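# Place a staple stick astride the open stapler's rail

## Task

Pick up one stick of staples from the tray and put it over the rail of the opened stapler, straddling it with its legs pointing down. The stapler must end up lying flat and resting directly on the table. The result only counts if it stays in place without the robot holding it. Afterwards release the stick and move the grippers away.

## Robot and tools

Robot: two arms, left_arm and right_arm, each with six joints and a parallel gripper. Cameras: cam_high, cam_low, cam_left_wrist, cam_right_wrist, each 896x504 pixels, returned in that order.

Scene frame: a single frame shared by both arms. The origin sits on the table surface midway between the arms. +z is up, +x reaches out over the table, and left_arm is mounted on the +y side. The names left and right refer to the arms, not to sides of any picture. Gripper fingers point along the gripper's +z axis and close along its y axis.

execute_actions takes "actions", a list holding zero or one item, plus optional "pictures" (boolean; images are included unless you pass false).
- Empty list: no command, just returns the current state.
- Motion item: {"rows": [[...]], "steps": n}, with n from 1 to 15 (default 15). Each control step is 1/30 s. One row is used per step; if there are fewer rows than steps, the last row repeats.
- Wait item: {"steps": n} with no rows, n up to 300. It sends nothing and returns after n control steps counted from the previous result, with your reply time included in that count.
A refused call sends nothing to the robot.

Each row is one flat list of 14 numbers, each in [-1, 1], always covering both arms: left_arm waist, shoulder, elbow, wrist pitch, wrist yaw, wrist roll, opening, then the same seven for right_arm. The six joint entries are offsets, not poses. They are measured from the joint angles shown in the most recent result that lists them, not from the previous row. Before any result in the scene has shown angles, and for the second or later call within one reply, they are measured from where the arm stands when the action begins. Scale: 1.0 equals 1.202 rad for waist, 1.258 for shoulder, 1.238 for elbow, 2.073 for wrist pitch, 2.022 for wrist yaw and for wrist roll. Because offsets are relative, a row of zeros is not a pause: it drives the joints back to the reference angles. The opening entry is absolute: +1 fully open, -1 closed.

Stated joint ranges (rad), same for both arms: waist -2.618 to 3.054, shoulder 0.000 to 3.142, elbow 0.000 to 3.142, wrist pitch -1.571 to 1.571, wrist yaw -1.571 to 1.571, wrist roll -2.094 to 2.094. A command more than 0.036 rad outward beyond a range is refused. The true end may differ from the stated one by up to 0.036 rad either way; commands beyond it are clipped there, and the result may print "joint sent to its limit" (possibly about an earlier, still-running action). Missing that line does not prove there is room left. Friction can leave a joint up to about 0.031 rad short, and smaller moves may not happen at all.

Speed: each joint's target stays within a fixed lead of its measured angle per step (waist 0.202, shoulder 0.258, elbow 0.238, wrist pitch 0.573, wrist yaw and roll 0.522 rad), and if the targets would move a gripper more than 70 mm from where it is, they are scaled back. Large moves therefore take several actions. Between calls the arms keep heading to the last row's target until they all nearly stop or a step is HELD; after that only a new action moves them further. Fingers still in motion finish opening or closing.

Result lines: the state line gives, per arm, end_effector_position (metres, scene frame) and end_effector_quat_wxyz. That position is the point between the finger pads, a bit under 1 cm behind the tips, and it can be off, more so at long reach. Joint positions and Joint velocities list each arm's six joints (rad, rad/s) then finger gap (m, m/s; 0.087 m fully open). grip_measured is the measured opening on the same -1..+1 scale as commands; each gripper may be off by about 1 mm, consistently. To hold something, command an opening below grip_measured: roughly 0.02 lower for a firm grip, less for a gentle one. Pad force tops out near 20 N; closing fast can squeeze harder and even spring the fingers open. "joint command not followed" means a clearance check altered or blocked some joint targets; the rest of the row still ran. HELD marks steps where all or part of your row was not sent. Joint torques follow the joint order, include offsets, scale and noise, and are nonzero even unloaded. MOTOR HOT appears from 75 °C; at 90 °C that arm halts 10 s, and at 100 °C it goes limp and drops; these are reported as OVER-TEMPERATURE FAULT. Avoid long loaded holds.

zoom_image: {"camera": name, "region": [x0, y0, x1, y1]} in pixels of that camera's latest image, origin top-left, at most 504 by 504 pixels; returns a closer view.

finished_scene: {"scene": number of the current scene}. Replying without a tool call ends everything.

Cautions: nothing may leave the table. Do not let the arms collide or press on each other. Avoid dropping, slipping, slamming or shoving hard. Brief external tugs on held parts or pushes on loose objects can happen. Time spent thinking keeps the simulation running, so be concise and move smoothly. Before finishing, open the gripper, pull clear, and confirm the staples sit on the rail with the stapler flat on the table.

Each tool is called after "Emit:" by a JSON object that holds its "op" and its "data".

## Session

Emit:
{"op": "execute_actions", "data": {"actions": []}}

Scene clock: 0.00 s of 4800.00 s.
left_arm: end_effector_position=(+0.3989, +0.5039, +0.1101) grip_measured=+0.989 end_effector_quat_wxyz=(+0.456, -0.375, +0.785, -0.188) | right_arm: end_effector_position=(+0.3148, -0.4863, +0.1390) grip_measured=+0.980 end_effector_quat_wxyz=(+0.322, +0.711, +0.414, +0.469)
Joint positions: left_arm=[ 0.681  1.637  0.955  0.032  0.558 -0.454  0.087] | right_arm=[-1.033  1.202  0.38   0.302 -0.777  1.632  0.087]
Joint velocities: left_arm=[ 0.007 -0.027  0.002 -0.037 -0.007 -0.037 -0.001] | right_arm=[-0.007  0.002 -0.007  0.022 -0.022 -0.007 -0.   ]
Joint torques (N m, as the arm reports them, + toward a larger angle): no reading
Motor temperatures (°C, as the motors report them): left_arm=[23 26 33 33 25 25] | right_arm=[24 29 33 27 23 25]

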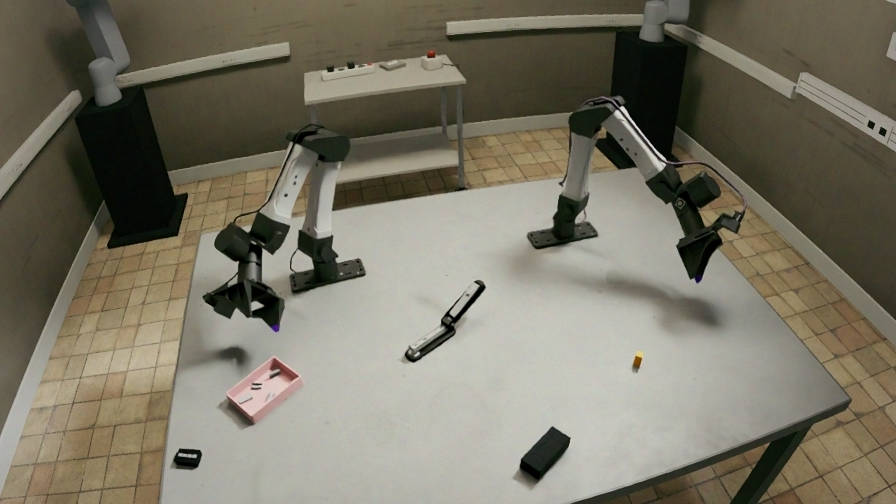

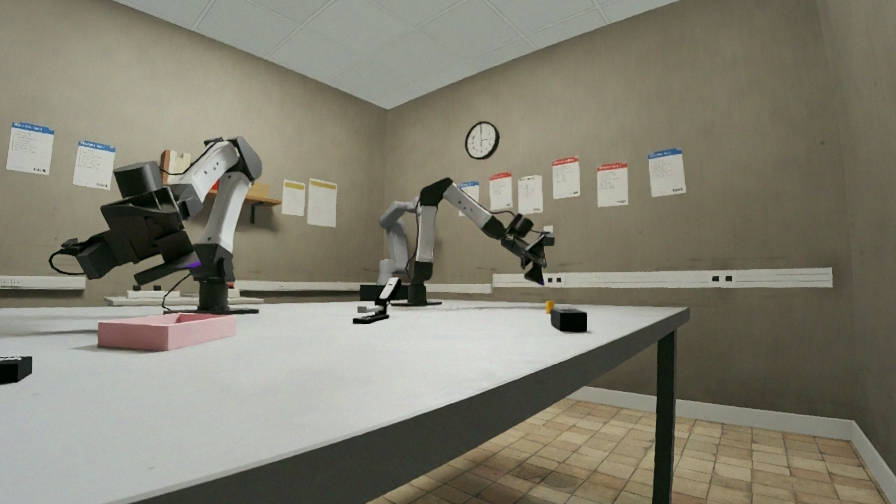

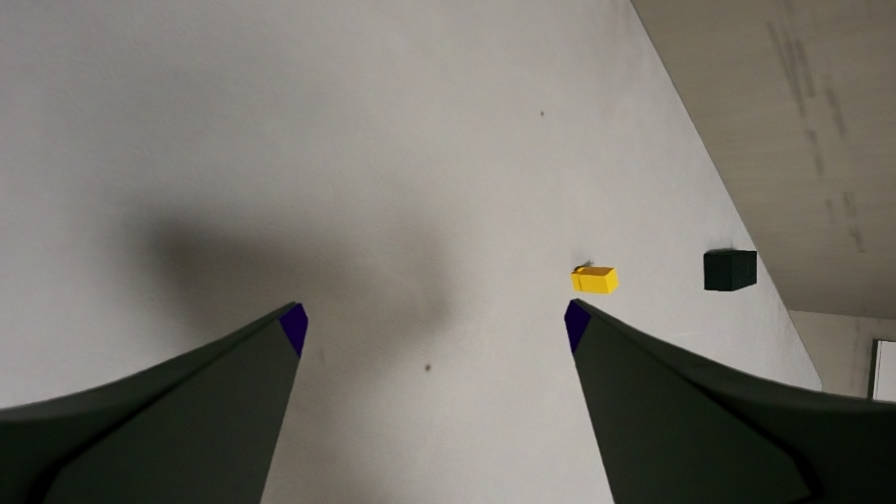

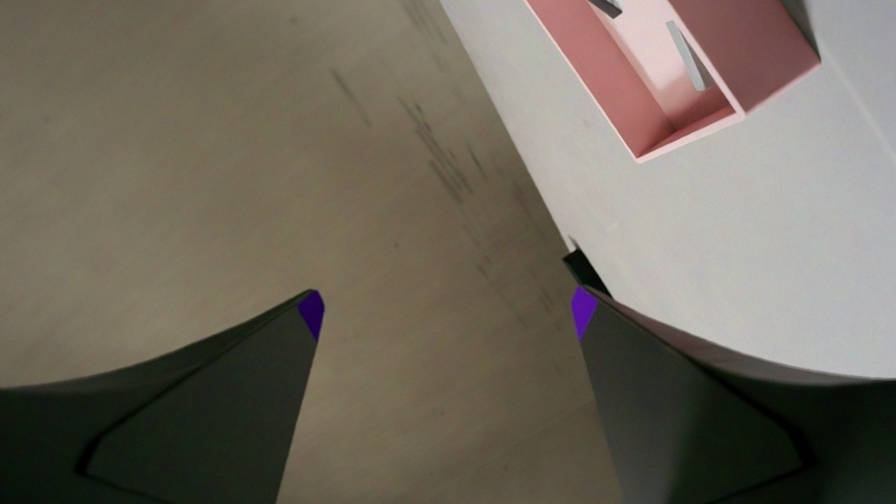

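Emit:
{"op": "zoom_image", "data": {"camera": "cam_high", "region": [215, 350, 315, 430]}}

Region (215, 350, 315, 430) of cam_high's 896x504 image, scaled by 5.040, with more detail than that image has; it fills the top 403 rows of this view, and the rest is white.

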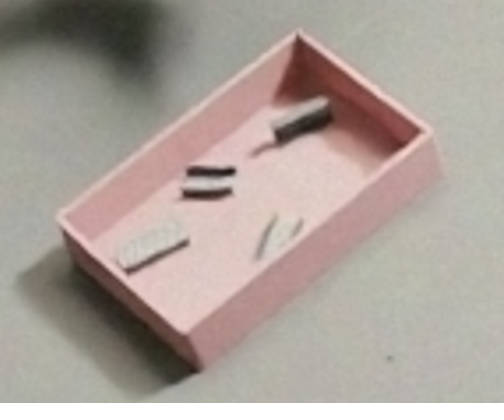

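Emit:
{"op": "execute_actions", "data": {"actions": [{"rows":[[0,0,0,0,0,0,1,0.485,0.2,0.95,-0.4,0.384,-0.807,1]],"steps":15}], "pictures": false}}

Emit:
{"op": "execute_actions", "data": {"actions": [{"steps":20}], "pictures": false}}

Emit:
{"op": "execute_actions", "data": {"actions": [{"rows":[[0,0,0,0,0,0,1,0,0.675,0.5,-0.445,0,0,1]],"steps":15}], "pictures": false}}

Emit:
{"op": "execute_actions", "data": {"actions": [{"steps":30}]}}

Scene clock: 15.03 s of 4800.00 s.
left_arm: end_effector_position=(+0.3989, +0.5039, +0.1101) grip_measured=+0.989 end_effector_quat_wxyz=(+0.456, -0.375, +0.785, -0.188) | right_arm: end_effector_position=(+0.4426, -0.4721, +0.2656) grip_measured=+0.980 end_effector_quat_wxyz=(+0.503, +0.258, +0.825, +0.020)
Joint positions: left_arm=[ 0.681  1.637  0.955  0.032  0.558 -0.454  0.087] | right_arm=[-0.441  1.469  1.416 -0.464 -0.057  0.31   0.087]
Joint velocities: left_arm=[-0.002  0.012  0.012  0.095 -0.066  0.022 -0.001] | right_arm=[-0.002 -0.007  1.819 -0.271  0.256 -1.795  0.   ]
Joint torques (N m, as the arm reports them, + toward a larger angle): left_arm=[ 0.01 -6.98  6.95  1.61  0.1   0.11] | right_arm=[-0.99 -7.19  9.3   1.92 -0.11 -0.07]
Motor temperatures (°C, as the motors report them): left_arm=[23 28 35 36 25 25] | right_arm=[24 28 34 29 23 25]
Steps of this call (steps 1 to 90: nothing new was sent; then 11.53 s passed at rest; steps 91 to 105: all 15 steps of this action). Readings (joint positions):
91: left_arm=[0.681 1.637 0.955 0.032 0.558 -0.454] | right_arm=[-1.008 1.223 0.410 0.238 -0.717 1.571]
92: left_arm=[0.681 1.637 0.955 0.032 0.558 -0.454] | right_arm=[-0.955 1.280 0.472 0.149 -0.632 1.491]
94: left_arm=[0.681 1.637 0.955 0.032 0.558 -0.454] | right_arm=[-0.822 1.399 0.626 -0.068 -0.429 1.298]
98: left_arm=[0.681 1.637 0.955 0.032 0.558 -0.454] | right_arm=[-0.545 1.469 0.915 -0.362 -0.171 0.905]
105: the state above

Scene clock: 15.70 s of 4800.00 s.
left_arm: end_effector_position=(+0.3989, +0.5039, +0.1101) grip_measured=+0.989 end_effector_quat_wxyz=(+0.456, -0.375, +0.785, -0.188) | right_arm: end_effector_position=(+0.4349, -0.4916, +0.3238) grip_measured=+0.980 end_effector_quat_wxyz=(+0.543, +0.140, +0.824, -0.084)
Joint positions: left_arm=[ 0.681  1.637  0.955  0.032  0.558 -0.454  0.087] | right_arm=[-0.441  1.445  1.551 -0.514 -0.008  0.012  0.087]
Joint velocities: left_arm=[ 0.002 -0.002  0.002 -0.022  0.007  0.007 -0.001] | right_arm=[-0.022 -0.017  0.002  0.022 -0.081 -0.022 -0.   ]
Joint torques (N m, as the arm reports them, + toward a larger angle): left_arm=[ 0.06 -6.97  6.98  1.59  0.13  0.11] | right_arm=[-1.05 -5.01  8.35  2.15 -0.09 -0.09]
Motor temperatures (°C, as the motors report them): left_arm=[23 28 35 36 25 25] | right_arm=[24 29 34 29 23 25]
Steps of this call (steps 1 to 20: the robot went on to your last target). Readings (joint positions):
1: left_arm=[0.681 1.637 0.955 0.032 0.558 -0.454] | right_arm=[-0.441 1.469 1.471 -0.465 -0.047 0.250]
2: left_arm=[0.681 1.637 0.955 0.032 0.558 -0.454] | right_arm=[-0.441 1.465 1.513 -0.464 -0.039 0.201]
4: left_arm=[0.681 1.637 0.955 0.032 0.558 -0.454] | right_arm=[-0.441 1.450 1.547 -0.464 -0.028 0.131]
8: left_arm=[0.681 1.637 0.955 0.032 0.558 -0.454] | right_arm=[-0.441 1.445 1.551 -0.487 -0.016 0.058]
20: the state above

Scene clock: 16.20 s of 4800.00 s.
left_arm: end_effector_position=(+0.3989, +0.5039, +0.1101) grip_measured=+0.989 end_effector_quat_wxyz=(+0.456, -0.375, +0.785, -0.188) | right_arm: end_effector_position=(+0.4191, -0.4861, +0.0615) grip_measured=+0.980 end_effector_quat_wxyz=(+0.010, +0.170, +0.985, +0.003)
Joint positions: left_arm=[ 0.681  1.637  0.955  0.032  0.558 -0.454  0.087] | right_arm=[-0.441  2.345  2.142 -1.349 -0.008  0.012  0.087]
Joint velocities: left_arm=[-0.012 -0.002 -0.002  0.037  0.066  0.007  0.   ] | right_arm=[ 0.002  0.525  0.022 -0.579 -0.081 -0.022  0.   ]
Joint torques (N m, as the arm reports them, + toward a larger angle): left_arm=[-0.03 -6.88  6.97  1.59  0.13  0.09] | right_arm=[ -0.28 -18.43   9.15   0.51  -0.16   0.02]
Motor temperatures (°C, as the motors report them): left_arm=[23 28 35 36 25 25] | right_arm=[24 29 34 29 23 25]
Steps of this call (steps 1 to 15: all 15 steps of this action). Readings (joint positions):
1: left_arm=[0.681 1.637 0.955 0.032 0.558 -0.454] | right_arm=[-0.441 1.477 1.604 -0.603 -0.008 0.012]
2: left_arm=[0.681 1.637 0.955 0.032 0.558 -0.454] | right_arm=[-0.441 1.538 1.699 -0.711 -0.008 0.012]
4: left_arm=[0.681 1.637 0.955 0.032 0.558 -0.454] | right_arm=[-0.441 1.690 1.888 -0.905 -0.008 0.012]
8: left_arm=[0.681 1.637 0.955 0.032 0.558 -0.454] | right_arm=[-0.441 1.990 2.124 -1.154 -0.008 0.012]
15: the state above

Scene clock: 17.20 s of 4800.00 s.
left_arm: end_effector_position=(+0.3989, +0.5039, +0.1101) grip_measured=+0.989 end_effector_quat_wxyz=(+0.456, -0.375, +0.785, -0.188) | right_arm: end_effector_position=(+0.4040, -0.4810, +0.0772) grip_measured=+0.980 end_effector_quat_wxyz=(-0.008, +0.170, +0.985, +0.005)
Joint positions: left_arm=[ 0.681  1.637  0.955  0.032  0.558 -0.454  0.087] | right_arm=[-0.441  2.312  2.142 -1.418 -0.008  0.012  0.087]
Joint velocities: left_arm=[-0.002  0.002  0.012 -0.022  0.037  0.051 -0.001] | right_arm=[ 0.017 -0.027  0.012  0.066  0.051  0.007  0.   ]
Joint torques (N m, as the arm reports them, + toward a larger angle): left_arm=[ 0.04 -6.91  6.94  1.61  0.11  0.09] | right_arm=[ -0.29 -13.     9.05   0.2   -0.16   0.02]
Motor temperatures (°C, as the motors report them): left_arm=[23 28 35 36 25 25] | right_arm=[24 29 34 29 23 25]
Steps of this call (steps 1 to 30: the robot went on to your last target). Readings (joint positions):
1: left_arm=[0.681 1.637 0.955 0.032 0.558 -0.454] | right_arm=[-0.441 2.356 2.142 -1.367 -0.008 0.012]
2: left_arm=[0.681 1.637 0.955 0.032 0.558 -0.454] | right_arm=[-0.441 2.356 2.142 -1.381 -0.008 0.012]
4: left_arm=[0.681 1.637 0.955 0.032 0.558 -0.454] | right_arm=[-0.441 2.341 2.142 -1.396 -0.008 0.012]
8: left_arm=[0.681 1.637 0.955 0.032 0.558 -0.454] | right_arm=[-0.441 2.314 2.142 -1.410 -0.008 0.012]
30: the state above
All arms were judged still, so your last target was given up. Only a new action makes them travel on or press farther. Fingers that are still opening or closing keep moving.

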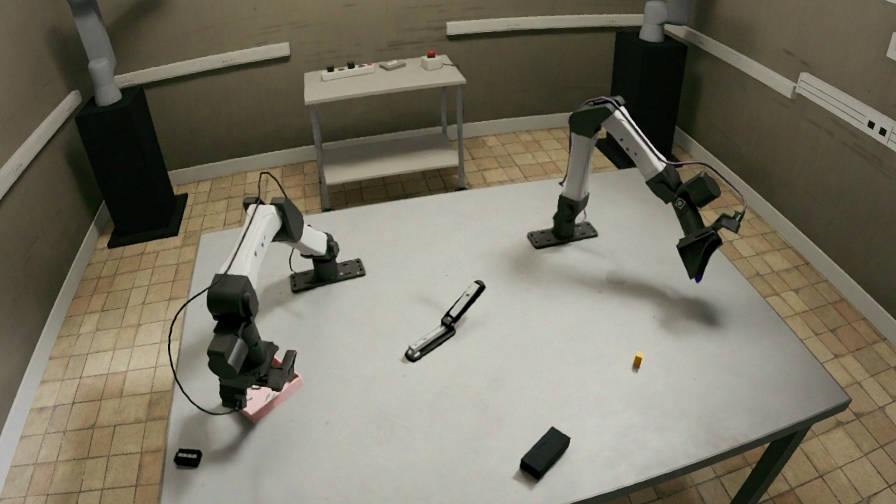

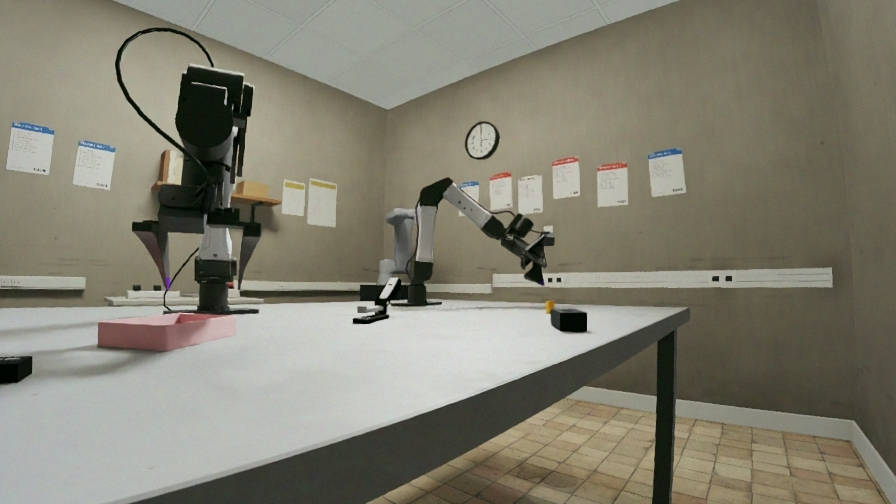

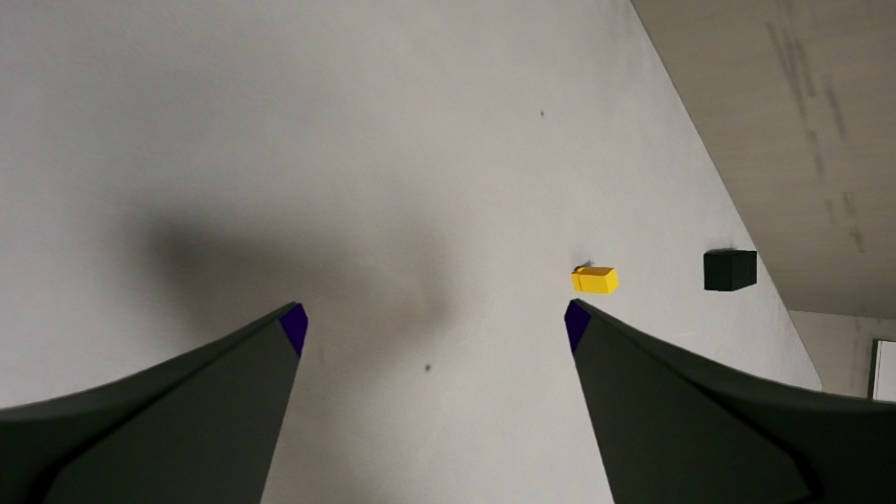

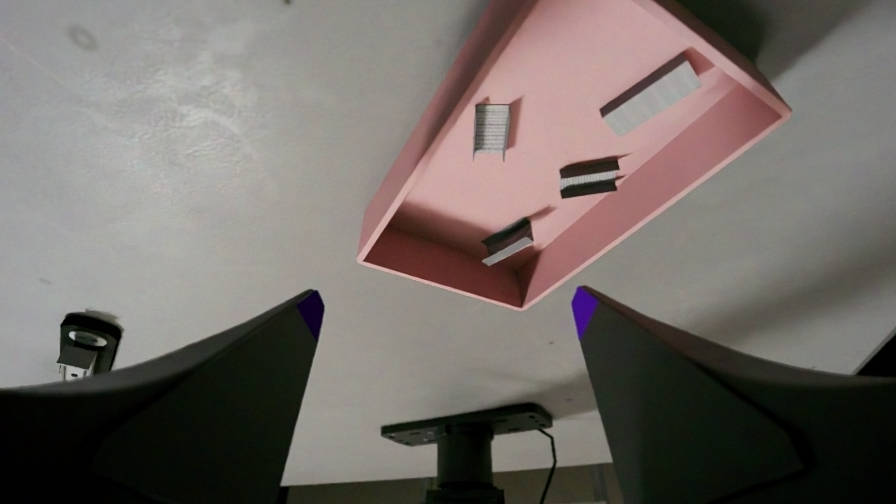

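Emit:
{"op": "execute_actions", "data": {"actions": [{"rows":[[0,0,0,0,0,0,1,-0.195,0.09,0.1,0,0,0.375,-0.42]],"steps":15}], "pictures": false}}

Emit:
{"op": "execute_actions", "data": {"actions": [{"steps":15}]}}

Scene clock: 33.90 s of 4800.00 s.
left_arm: end_effector_position=(+0.3989, +0.5039, +0.1101) grip_measured=+0.989 end_effector_quat_wxyz=(+0.456, -0.375, +0.785, -0.188) | right_arm: end_effector_position=(+0.4007, -0.5627, +0.0508) grip_measured=-0.420 end_effector_quat_wxyz=(-0.015, +0.606, +0.796, -0.000)
Joint positions: left_arm=[ 0.681  1.637  0.955  0.032  0.558 -0.454  0.087] | right_arm=[-0.683  2.428  2.239 -1.411 -0.002  0.729  0.025]
Joint velocities: left_arm=[ 0.002 -0.012 -0.007  0.037 -0.051 -0.037  0.001] | right_arm=[ 0.261 -0.017 -0.007  0.007  0.007  0.11  -0.   ]
Joint torques (N m, as the arm reports them, + toward a larger angle): left_arm=[ 0.03 -6.92  6.98  1.58  0.11  0.08] | right_arm=[ -0.88 -12.4    9.07   0.27  -0.12   0.13]
Motor temperatures (°C, as the motors report them): left_arm=[23 30 36 37 25 25] | right_arm=[24 38 37 28 23 25]
Steps of this call (steps 1 to 90: nothing new was sent; then 13.20 s passed at rest; steps 91 to 105: all 15 steps of this action). Readings (joint positions):
91: left_arm=[0.681 1.637 0.955 0.032 0.558 -0.454] | right_arm=[-0.456 2.327 2.165 -1.430 -0.016 0.087]
92: left_arm=[0.681 1.637 0.955 0.032 0.558 -0.454] | right_arm=[-0.481 2.349 2.199 -1.430 -0.023 0.180]
94: left_arm=[0.681 1.637 0.955 0.032 0.558 -0.454] | right_arm=[-0.570 2.386 2.234 -1.415 -0.024 0.368]
98: left_arm=[0.681 1.637 0.955 0.032 0.558 -0.454] | right_arm=[-0.717 2.425 2.239 -1.411 -0.005 0.603]
105: the state above

Scene clock: 34.40 s of 4800.00 s.
left_arm: end_effector_position=(+0.3989, +0.5039, +0.1101) grip_measured=+0.989 end_effector_quat_wxyz=(+0.456, -0.375, +0.785, -0.188) | right_arm: end_effector_position=(+0.4048, -0.5573, +0.0508) grip_measured=-0.420 end_effector_quat_wxyz=(-0.015, +0.613, +0.790, +0.001)
Joint positions: left_arm=[ 0.681  1.637  0.955  0.032  0.558 -0.454  0.087] | right_arm=[-0.671  2.428  2.239 -1.411 -0.005  0.761  0.025]
Joint velocities: left_arm=[-0.017  0.002  0.002  0.007  0.007 -0.007  0.001] | right_arm=[-0.012 -0.012 -0.012  0.007 -0.095  0.037 -0.   ]
Joint torques (N m, as the arm reports them, + toward a larger angle): left_arm=[-0.07 -6.93  7.01  1.58  0.1   0.1 ] | right_arm=[ -0.67 -12.41   9.06   0.26  -0.15   0.12]
Motor temperatures (°C, as the motors report them): left_arm=[23 30 36 38 25 25] | right_arm=[24 38 37 28 23 25]
Steps of this call (steps 1 to 15: the robot went on to your last target). Readings (joint positions):
1: left_arm=[0.681 1.637 0.955 0.032 0.558 -0.454] | right_arm=[-0.676 2.428 2.239 -1.411 -0.003 0.736]
2: left_arm=[0.681 1.637 0.955 0.032 0.558 -0.454] | right_arm=[-0.672 2.428 2.239 -1.411 -0.004 0.741]
4: left_arm=[0.681 1.637 0.955 0.032 0.558 -0.454] | right_arm=[-0.671 2.428 2.239 -1.411 -0.005 0.748]
8: left_arm=[0.681 1.637 0.955 0.032 0.558 -0.454] | right_arm=[-0.671 2.428 2.239 -1.411 -0.005 0.756]
15: the state above

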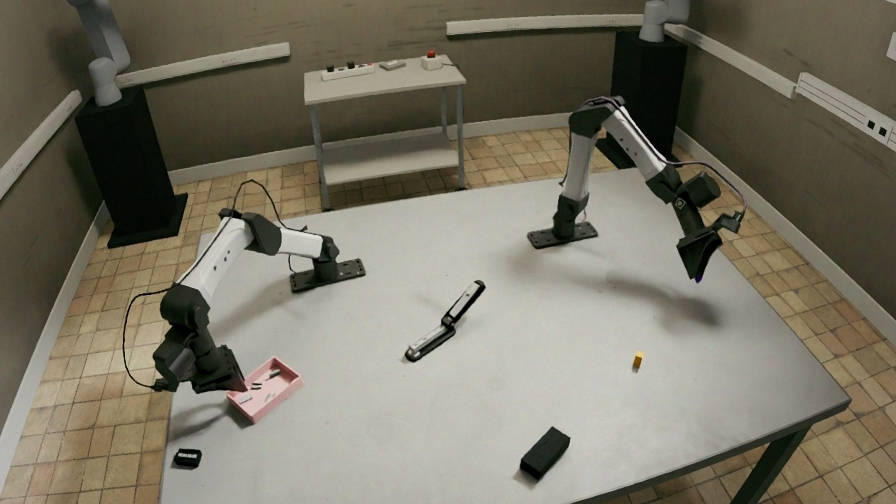

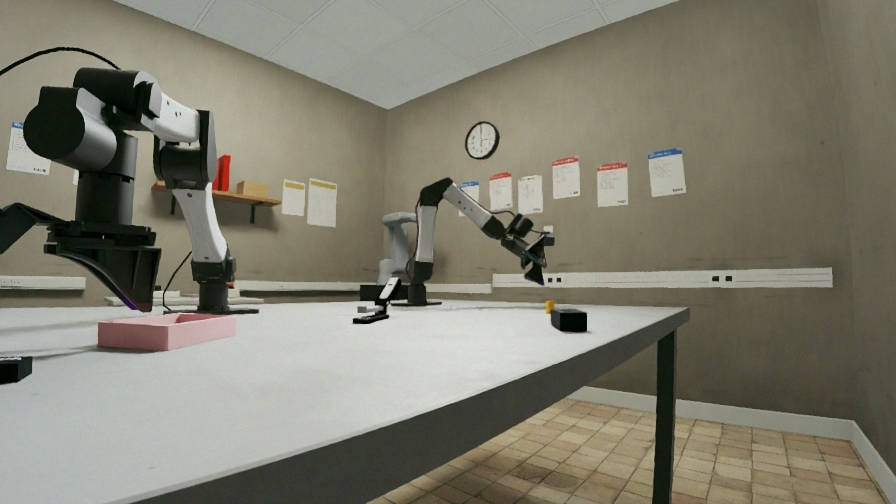

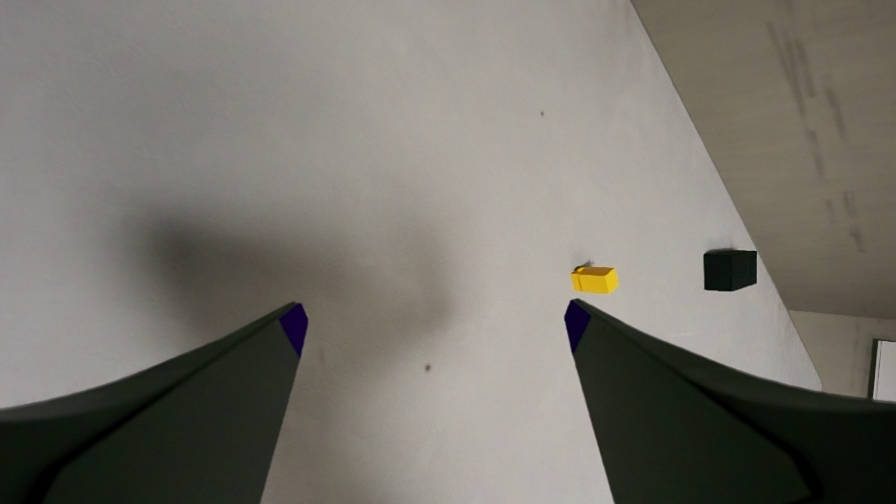

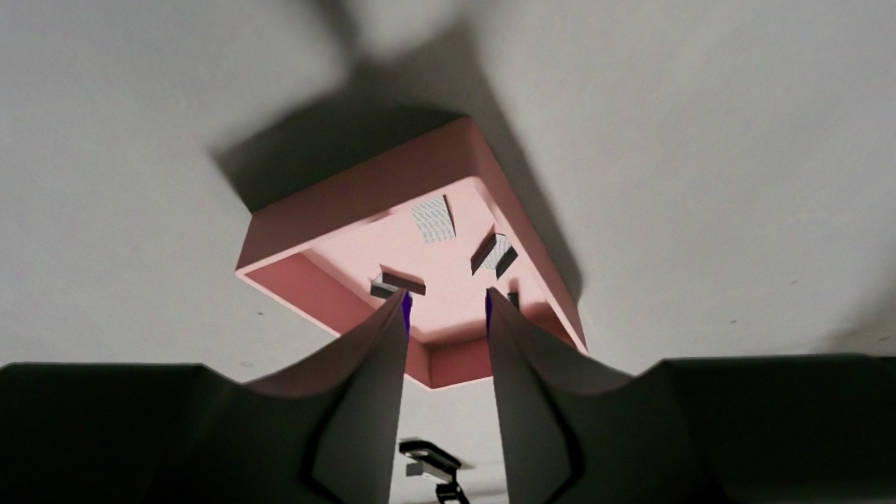

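Emit:
{"op": "execute_actions", "data": {"actions": [{"rows":[[0,0,0,0,0,0,1,0.02,0.07,0.115,0,0,-0.13,-0.42]],"steps":15}]}}

Scene clock: 43.33 s of 4800.00 s.
left_arm: end_effector_position=(+0.3989, +0.5039, +0.1101) grip_measured=+0.989 end_effector_quat_wxyz=(+0.456, -0.375, +0.785, -0.188) | right_arm: end_effector_position=(+0.4164, -0.5639, +0.0419) grip_measured=-0.420 end_effector_quat_wxyz=(+0.001, +0.504, +0.864, +0.002)
Joint positions: left_arm=[ 0.681  1.637  0.955  0.032  0.558 -0.454  0.087] | right_arm=[-0.652  2.506  2.35  -1.413 -0.005  0.515  0.025]
Joint velocities: left_arm=[-0.007  0.002  0.002 -0.007 -0.037  0.022 -0.001] | right_arm=[-0.007  0.007 -0.017 -0.066 -0.007 -0.007 -0.   ]
Joint torques (N m, as the arm reports them, + toward a larger angle): left_arm=[ 0.06 -6.91  7.04  1.62  0.11  0.08] | right_arm=[  0.05 -11.96   9.41   0.46  -0.12  -0.08]
Motor temperatures (°C, as the motors report them): left_arm=[23 30 37 38 25 25] | right_arm=[24 41 37 27 23 25]
Steps of this call (steps 1 to 15: the robot went on to your last target; steps 16 to 90: nothing new was sent; then 5.43 s passed at rest; steps 91 to 105: all 15 steps of this action). Readings (joint positions):
91: left_arm=[0.681 1.637 0.955 0.032 0.558 -0.454] | right_arm=[-0.670 2.441 2.265 -1.425 -0.005 0.723]
92: left_arm=[0.681 1.637 0.955 0.032 0.558 -0.454] | right_arm=[-0.669 2.463 2.305 -1.425 -0.005 0.679]
94: left_arm=[0.681 1.637 0.955 0.032 0.558 -0.454] | right_arm=[-0.663 2.489 2.343 -1.414 -0.005 0.616]
98: left_arm=[0.681 1.637 0.955 0.032 0.558 -0.454] | right_arm=[-0.652 2.504 2.350 -1.413 -0.005 0.551]
105: the state above

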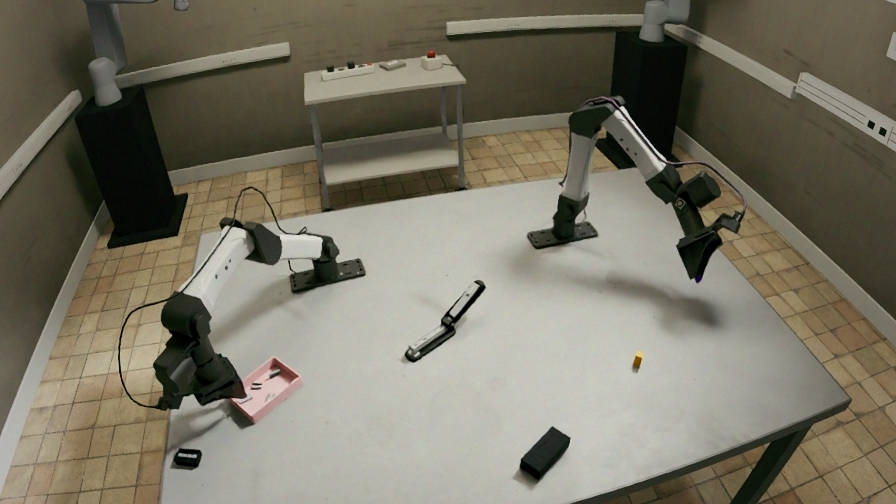

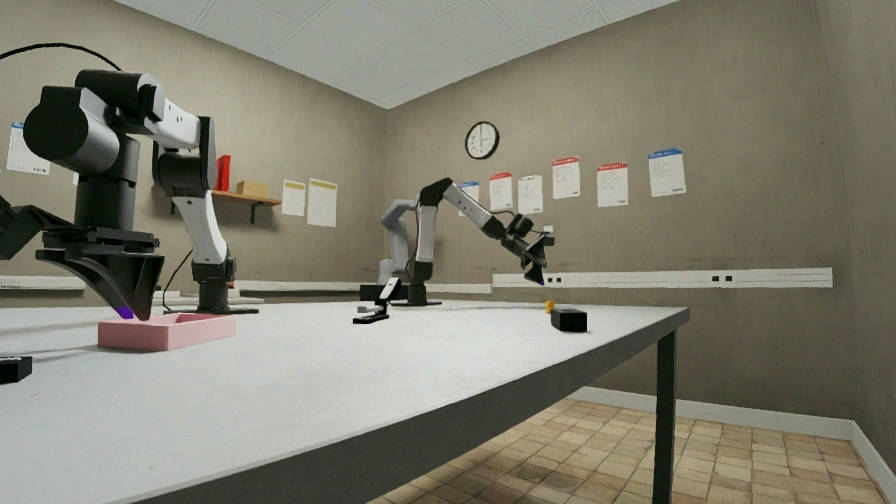

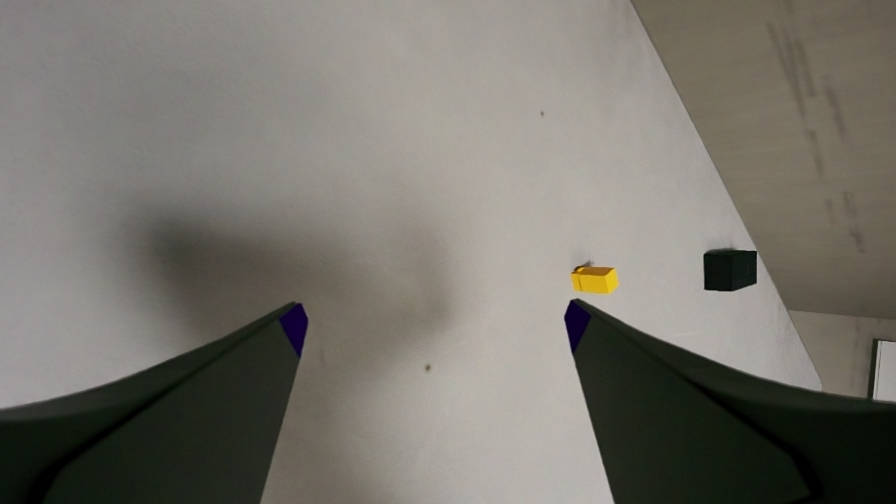

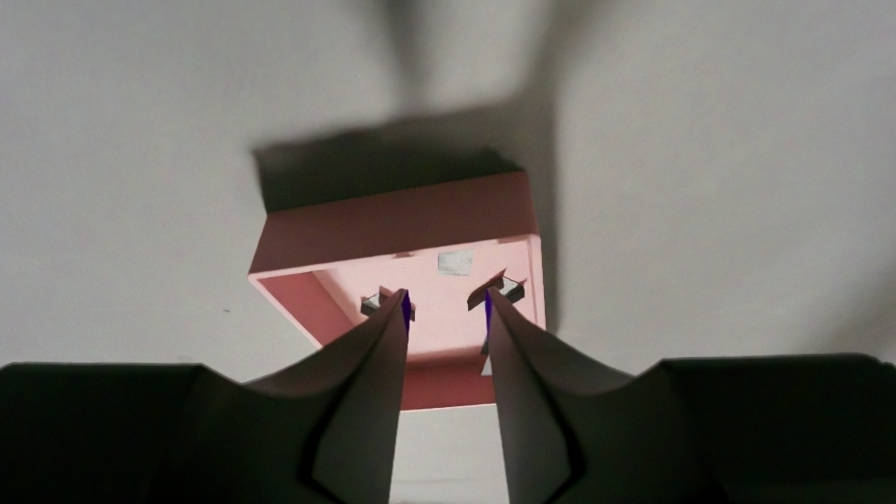

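Emit:
{"op": "execute_actions", "data": {"actions": [{"rows":[[0,0,0,0,0,0,1,0,0.035,0,0.02,0,0,-0.42],[0,0,0,0,0,0,1,0,0.035,0,0.02,0,0,-0.42],[0,0,0,0,0,0,1,0,0.035,0,0.02,0,0,-0.42],[0,0,0,0,0,0,1,0,0.06,0,0.036,0,0,-0.42]],"steps":15}]}}

Scene clock: 51.40 s of 4800.00 s.
left_arm: end_effector_position=(+0.3989, +0.5039, +0.1101) grip_measured=+0.989 end_effector_quat_wxyz=(+0.456, -0.375, +0.785, -0.188) | right_arm: end_effector_position=(+0.4199, -0.5654, +0.0254) grip_measured=-0.420 end_effector_quat_wxyz=(-0.004, +0.500, +0.866, +0.006)
Joint positions: left_arm=[ 0.681  1.637  0.955  0.032  0.558 -0.454  0.087] | right_arm=[-0.652  2.542  2.35  -1.386 -0.012  0.507  0.025]
Joint velocities: left_arm=[-0.002  0.012 -0.012  0.051  0.095 -0.007  0.   ] | right_arm=[-0.017  0.002 -0.007  0.007 -0.022  0.022  0.   ]
Joint torques (N m, as the arm reports them, + toward a larger angle): left_arm=[ 0.   -6.85  6.96  1.61  0.12  0.1 ] | right_arm=[-0.22 -9.75  6.72  0.94 -0.08  0.12]
Motor temperatures (°C, as the motors report them): left_arm=[23 31 37 38 25 25] | right_arm=[24 42 38 27 23 25]
Steps of this call (steps 1 to 15: the robot went on to your last target; steps 16 to 90: nothing new was sent; then 4.57 s passed at rest; steps 91 to 105: all 15 steps of this action). Readings (joint positions):
91: left_arm=[0.681 1.637 0.955 0.032 0.558 -0.454] | right_arm=[-0.652 2.508 2.350 -1.412 -0.005 0.507]
92: left_arm=[0.681 1.637 0.955 0.032 0.558 -0.454] | right_arm=[-0.652 2.512 2.350 -1.407 -0.005 0.507]
94: left_arm=[0.681 1.637 0.955 0.032 0.558 -0.454] | right_arm=[-0.652 2.527 2.350 -1.397 -0.005 0.507]
98: left_arm=[0.681 1.637 0.955 0.032 0.558 -0.454] | right_arm=[-0.652 2.542 2.350 -1.386 -0.010 0.507]
105: the state above

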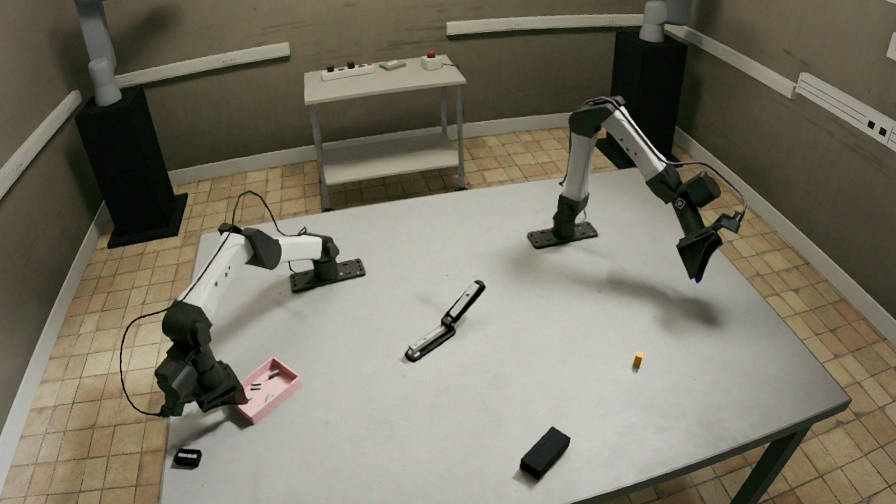

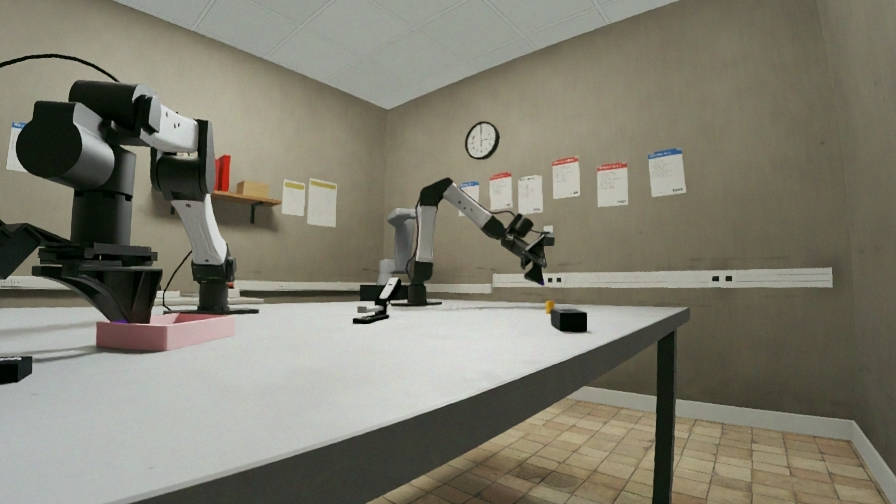

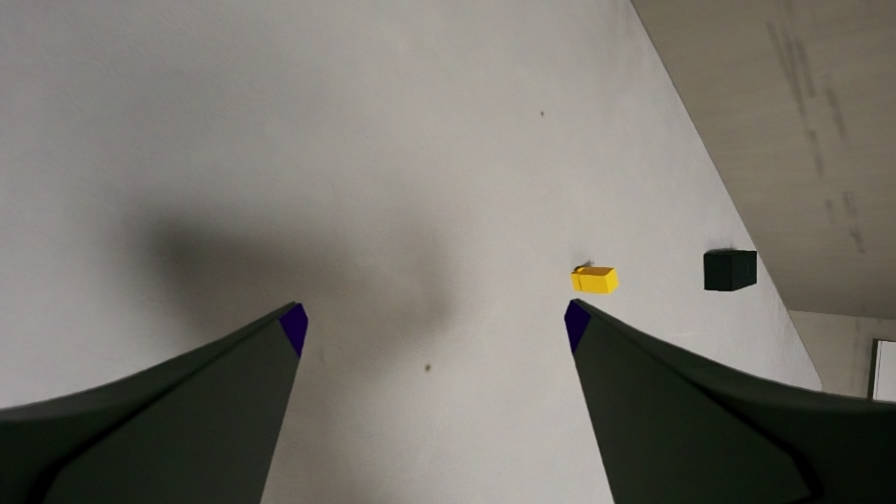

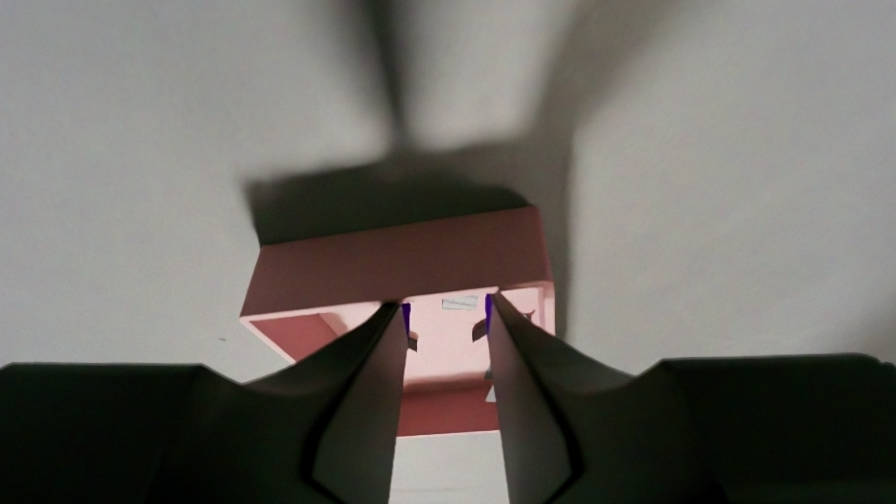

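Emit:
{"op": "execute_actions", "data": {"actions": [{"rows":[[0,0,0,0,0,0,1,0,-0.06,-0.03,0,0,0,-0.42],[0,0,0,0,0,0,1,0,-0.06,-0.03,0,0,0,-0.42],[0,0,0,0,0,0,1,0,-0.06,-0.03,0,0,0,-0.42],[0,0,0,0,0,0,1,0,-0.06,-0.03,0,0,0,-0.42],[0,0,0,0,0,0,1,0,-0.13,-0.11,0.08,0,0,-0.42],[0,0,0,0,0,0,1,0,-0.13,-0.11,0.08,0,0,-0.42],[0,0,0,0,0,0,1,0,-0.13,-0.11,0.08,0,0,-0.42],[0,0,0,0,0,0,1,0,-0.2,-0.2,0.195,0,0,-0.42]],"steps":15}], "pictures": false}}

Emit:
{"op": "execute_actions", "data": {"actions": [{"steps":15}]}}

Scene clock: 66.73 s of 4800.00 s.
left_arm: end_effector_position=(+0.3989, +0.5039, +0.1101) grip_measured=+0.989 end_effector_quat_wxyz=(+0.456, -0.375, +0.785, -0.188) | right_arm: end_effector_position=(+0.4607, -0.5899, +0.0815) grip_measured=-0.420 end_effector_quat_wxyz=(+0.174, +0.492, +0.853, +0.003)
Joint positions: left_arm=[ 0.681  1.637  0.955  0.032  0.558 -0.454  0.087] | right_arm=[-0.652  2.302  2.134 -1.053 -0.012  0.507  0.025]
Joint velocities: left_arm=[ 0.002 -0.007  0.002 -0.022 -0.037 -0.081 -0.   ] | right_arm=[-0.002 -0.027 -0.007  0.432 -0.022  0.007  0.   ]
Joint torques (N m, as the arm reports them, + toward a larger angle): left_arm=[-0.01 -6.83  6.96  1.59  0.08  0.08] | right_arm=[ -0.31 -13.     4.53   1.25  -0.12   0.01]
Motor temperatures (°C, as the motors report them): left_arm=[23 31 38 39 25 25] | right_arm=[24 42 38 27 23 25]
Steps of this call (steps 1 to 15: the robot went on to your last target; steps 16 to 90: nothing new was sent; then 11.83 s passed at rest; steps 91 to 105: all 15 steps of this action). Readings (joint positions):
91: left_arm=[0.681 1.637 0.955 0.032 0.558 -0.454] | right_arm=[-0.652 2.535 2.345 -1.386 -0.012 0.507]
92: left_arm=[0.681 1.637 0.955 0.032 0.558 -0.454] | right_arm=[-0.652 2.527 2.337 -1.386 -0.012 0.507]
94: left_arm=[0.681 1.637 0.955 0.032 0.558 -0.454] | right_arm=[-0.652 2.509 2.332 -1.386 -0.012 0.507]
98: left_arm=[0.681 1.637 0.955 0.032 0.558 -0.454] | right_arm=[-0.652 2.404 2.212 -1.270 -0.012 0.507]
105: the state above

Scene clock: 67.23 s of 4800.00 s.
left_arm: end_effector_position=(+0.3989, +0.5039, +0.1101) grip_measured=+0.989 end_effector_quat_wxyz=(+0.456, -0.375, +0.785, -0.188) | right_arm: end_effector_position=(+0.4685, -0.5946, +0.0809) grip_measured=-0.420 end_effector_quat_wxyz=(+0.192, +0.490, +0.850, +0.003)
Joint positions: left_arm=[ 0.681  1.637  0.955  0.032  0.558 -0.454  0.087] | right_arm=[-0.652  2.302  2.124 -1.006 -0.012  0.507  0.025]
Joint velocities: left_arm=[ 0.002 -0.007 -0.017 -0.007 -0.051  0.007  0.   ] | right_arm=[-0.002 -0.017 -0.012  0.081  0.066  0.007  0.001]
Joint torques (N m, as the arm reports them, + toward a larger angle): left_arm=[ 0.09 -6.89  7.01  1.61  0.13  0.09] | right_arm=[ -0.3  -13.04   5.55   1.52  -0.13   0.01]
Motor temperatures (°C, as the motors report them): left_arm=[23 31 38 39 25 25] | right_arm=[24 42 38 27 23 25]
Steps of this call (steps 1 to 15: the robot went on to your last target). Readings (joint positions):
1: left_arm=[0.681 1.637 0.955 0.032 0.558 -0.454] | right_arm=[-0.652 2.302 2.134 -1.040 -0.012 0.507]
2: left_arm=[0.681 1.637 0.955 0.032 0.558 -0.454] | right_arm=[-0.652 2.302 2.132 -1.031 -0.012 0.507]
4: left_arm=[0.681 1.637 0.955 0.032 0.558 -0.454] | right_arm=[-0.652 2.302 2.128 -1.020 -0.012 0.507]
8: left_arm=[0.681 1.637 0.955 0.032 0.558 -0.454] | right_arm=[-0.652 2.302 2.124 -1.011 -0.012 0.507]
15: the state above

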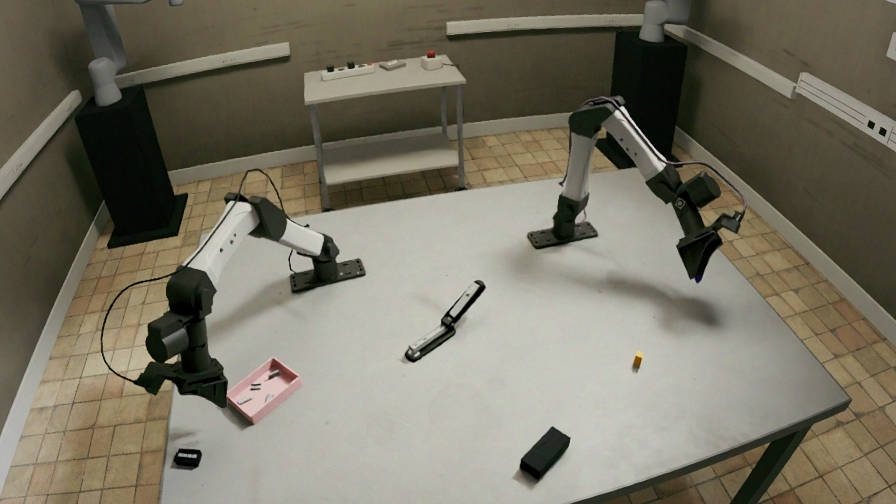

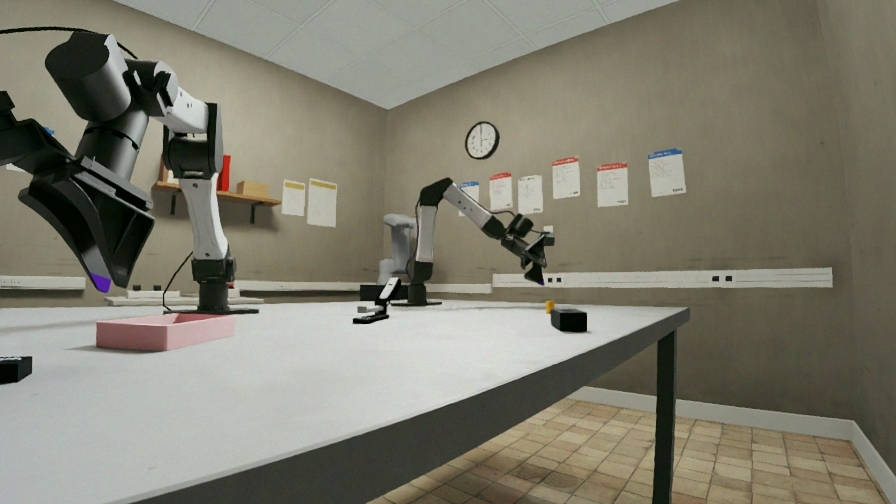

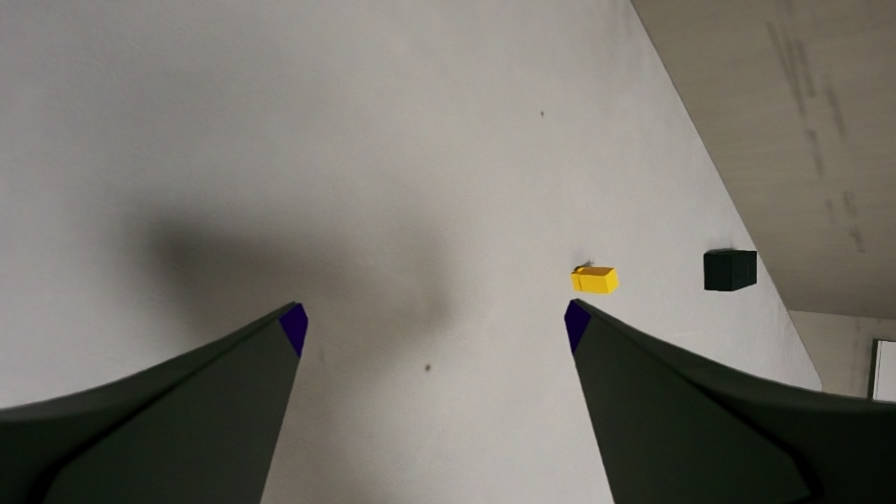

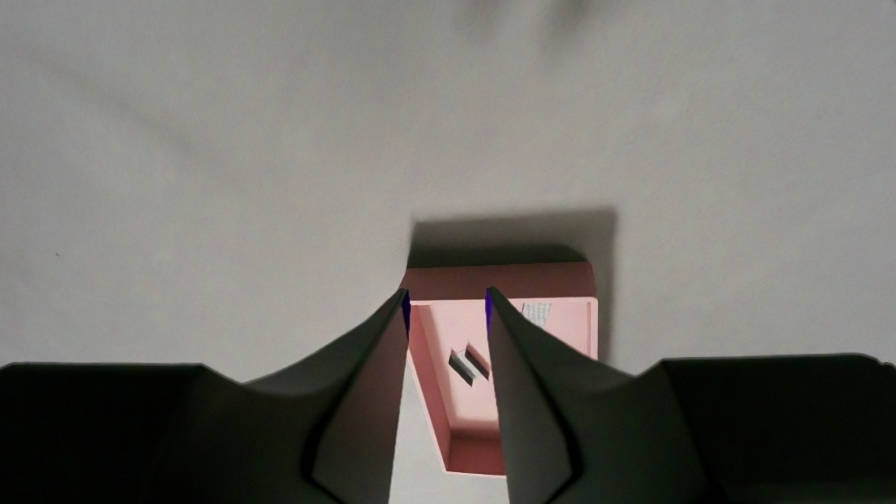

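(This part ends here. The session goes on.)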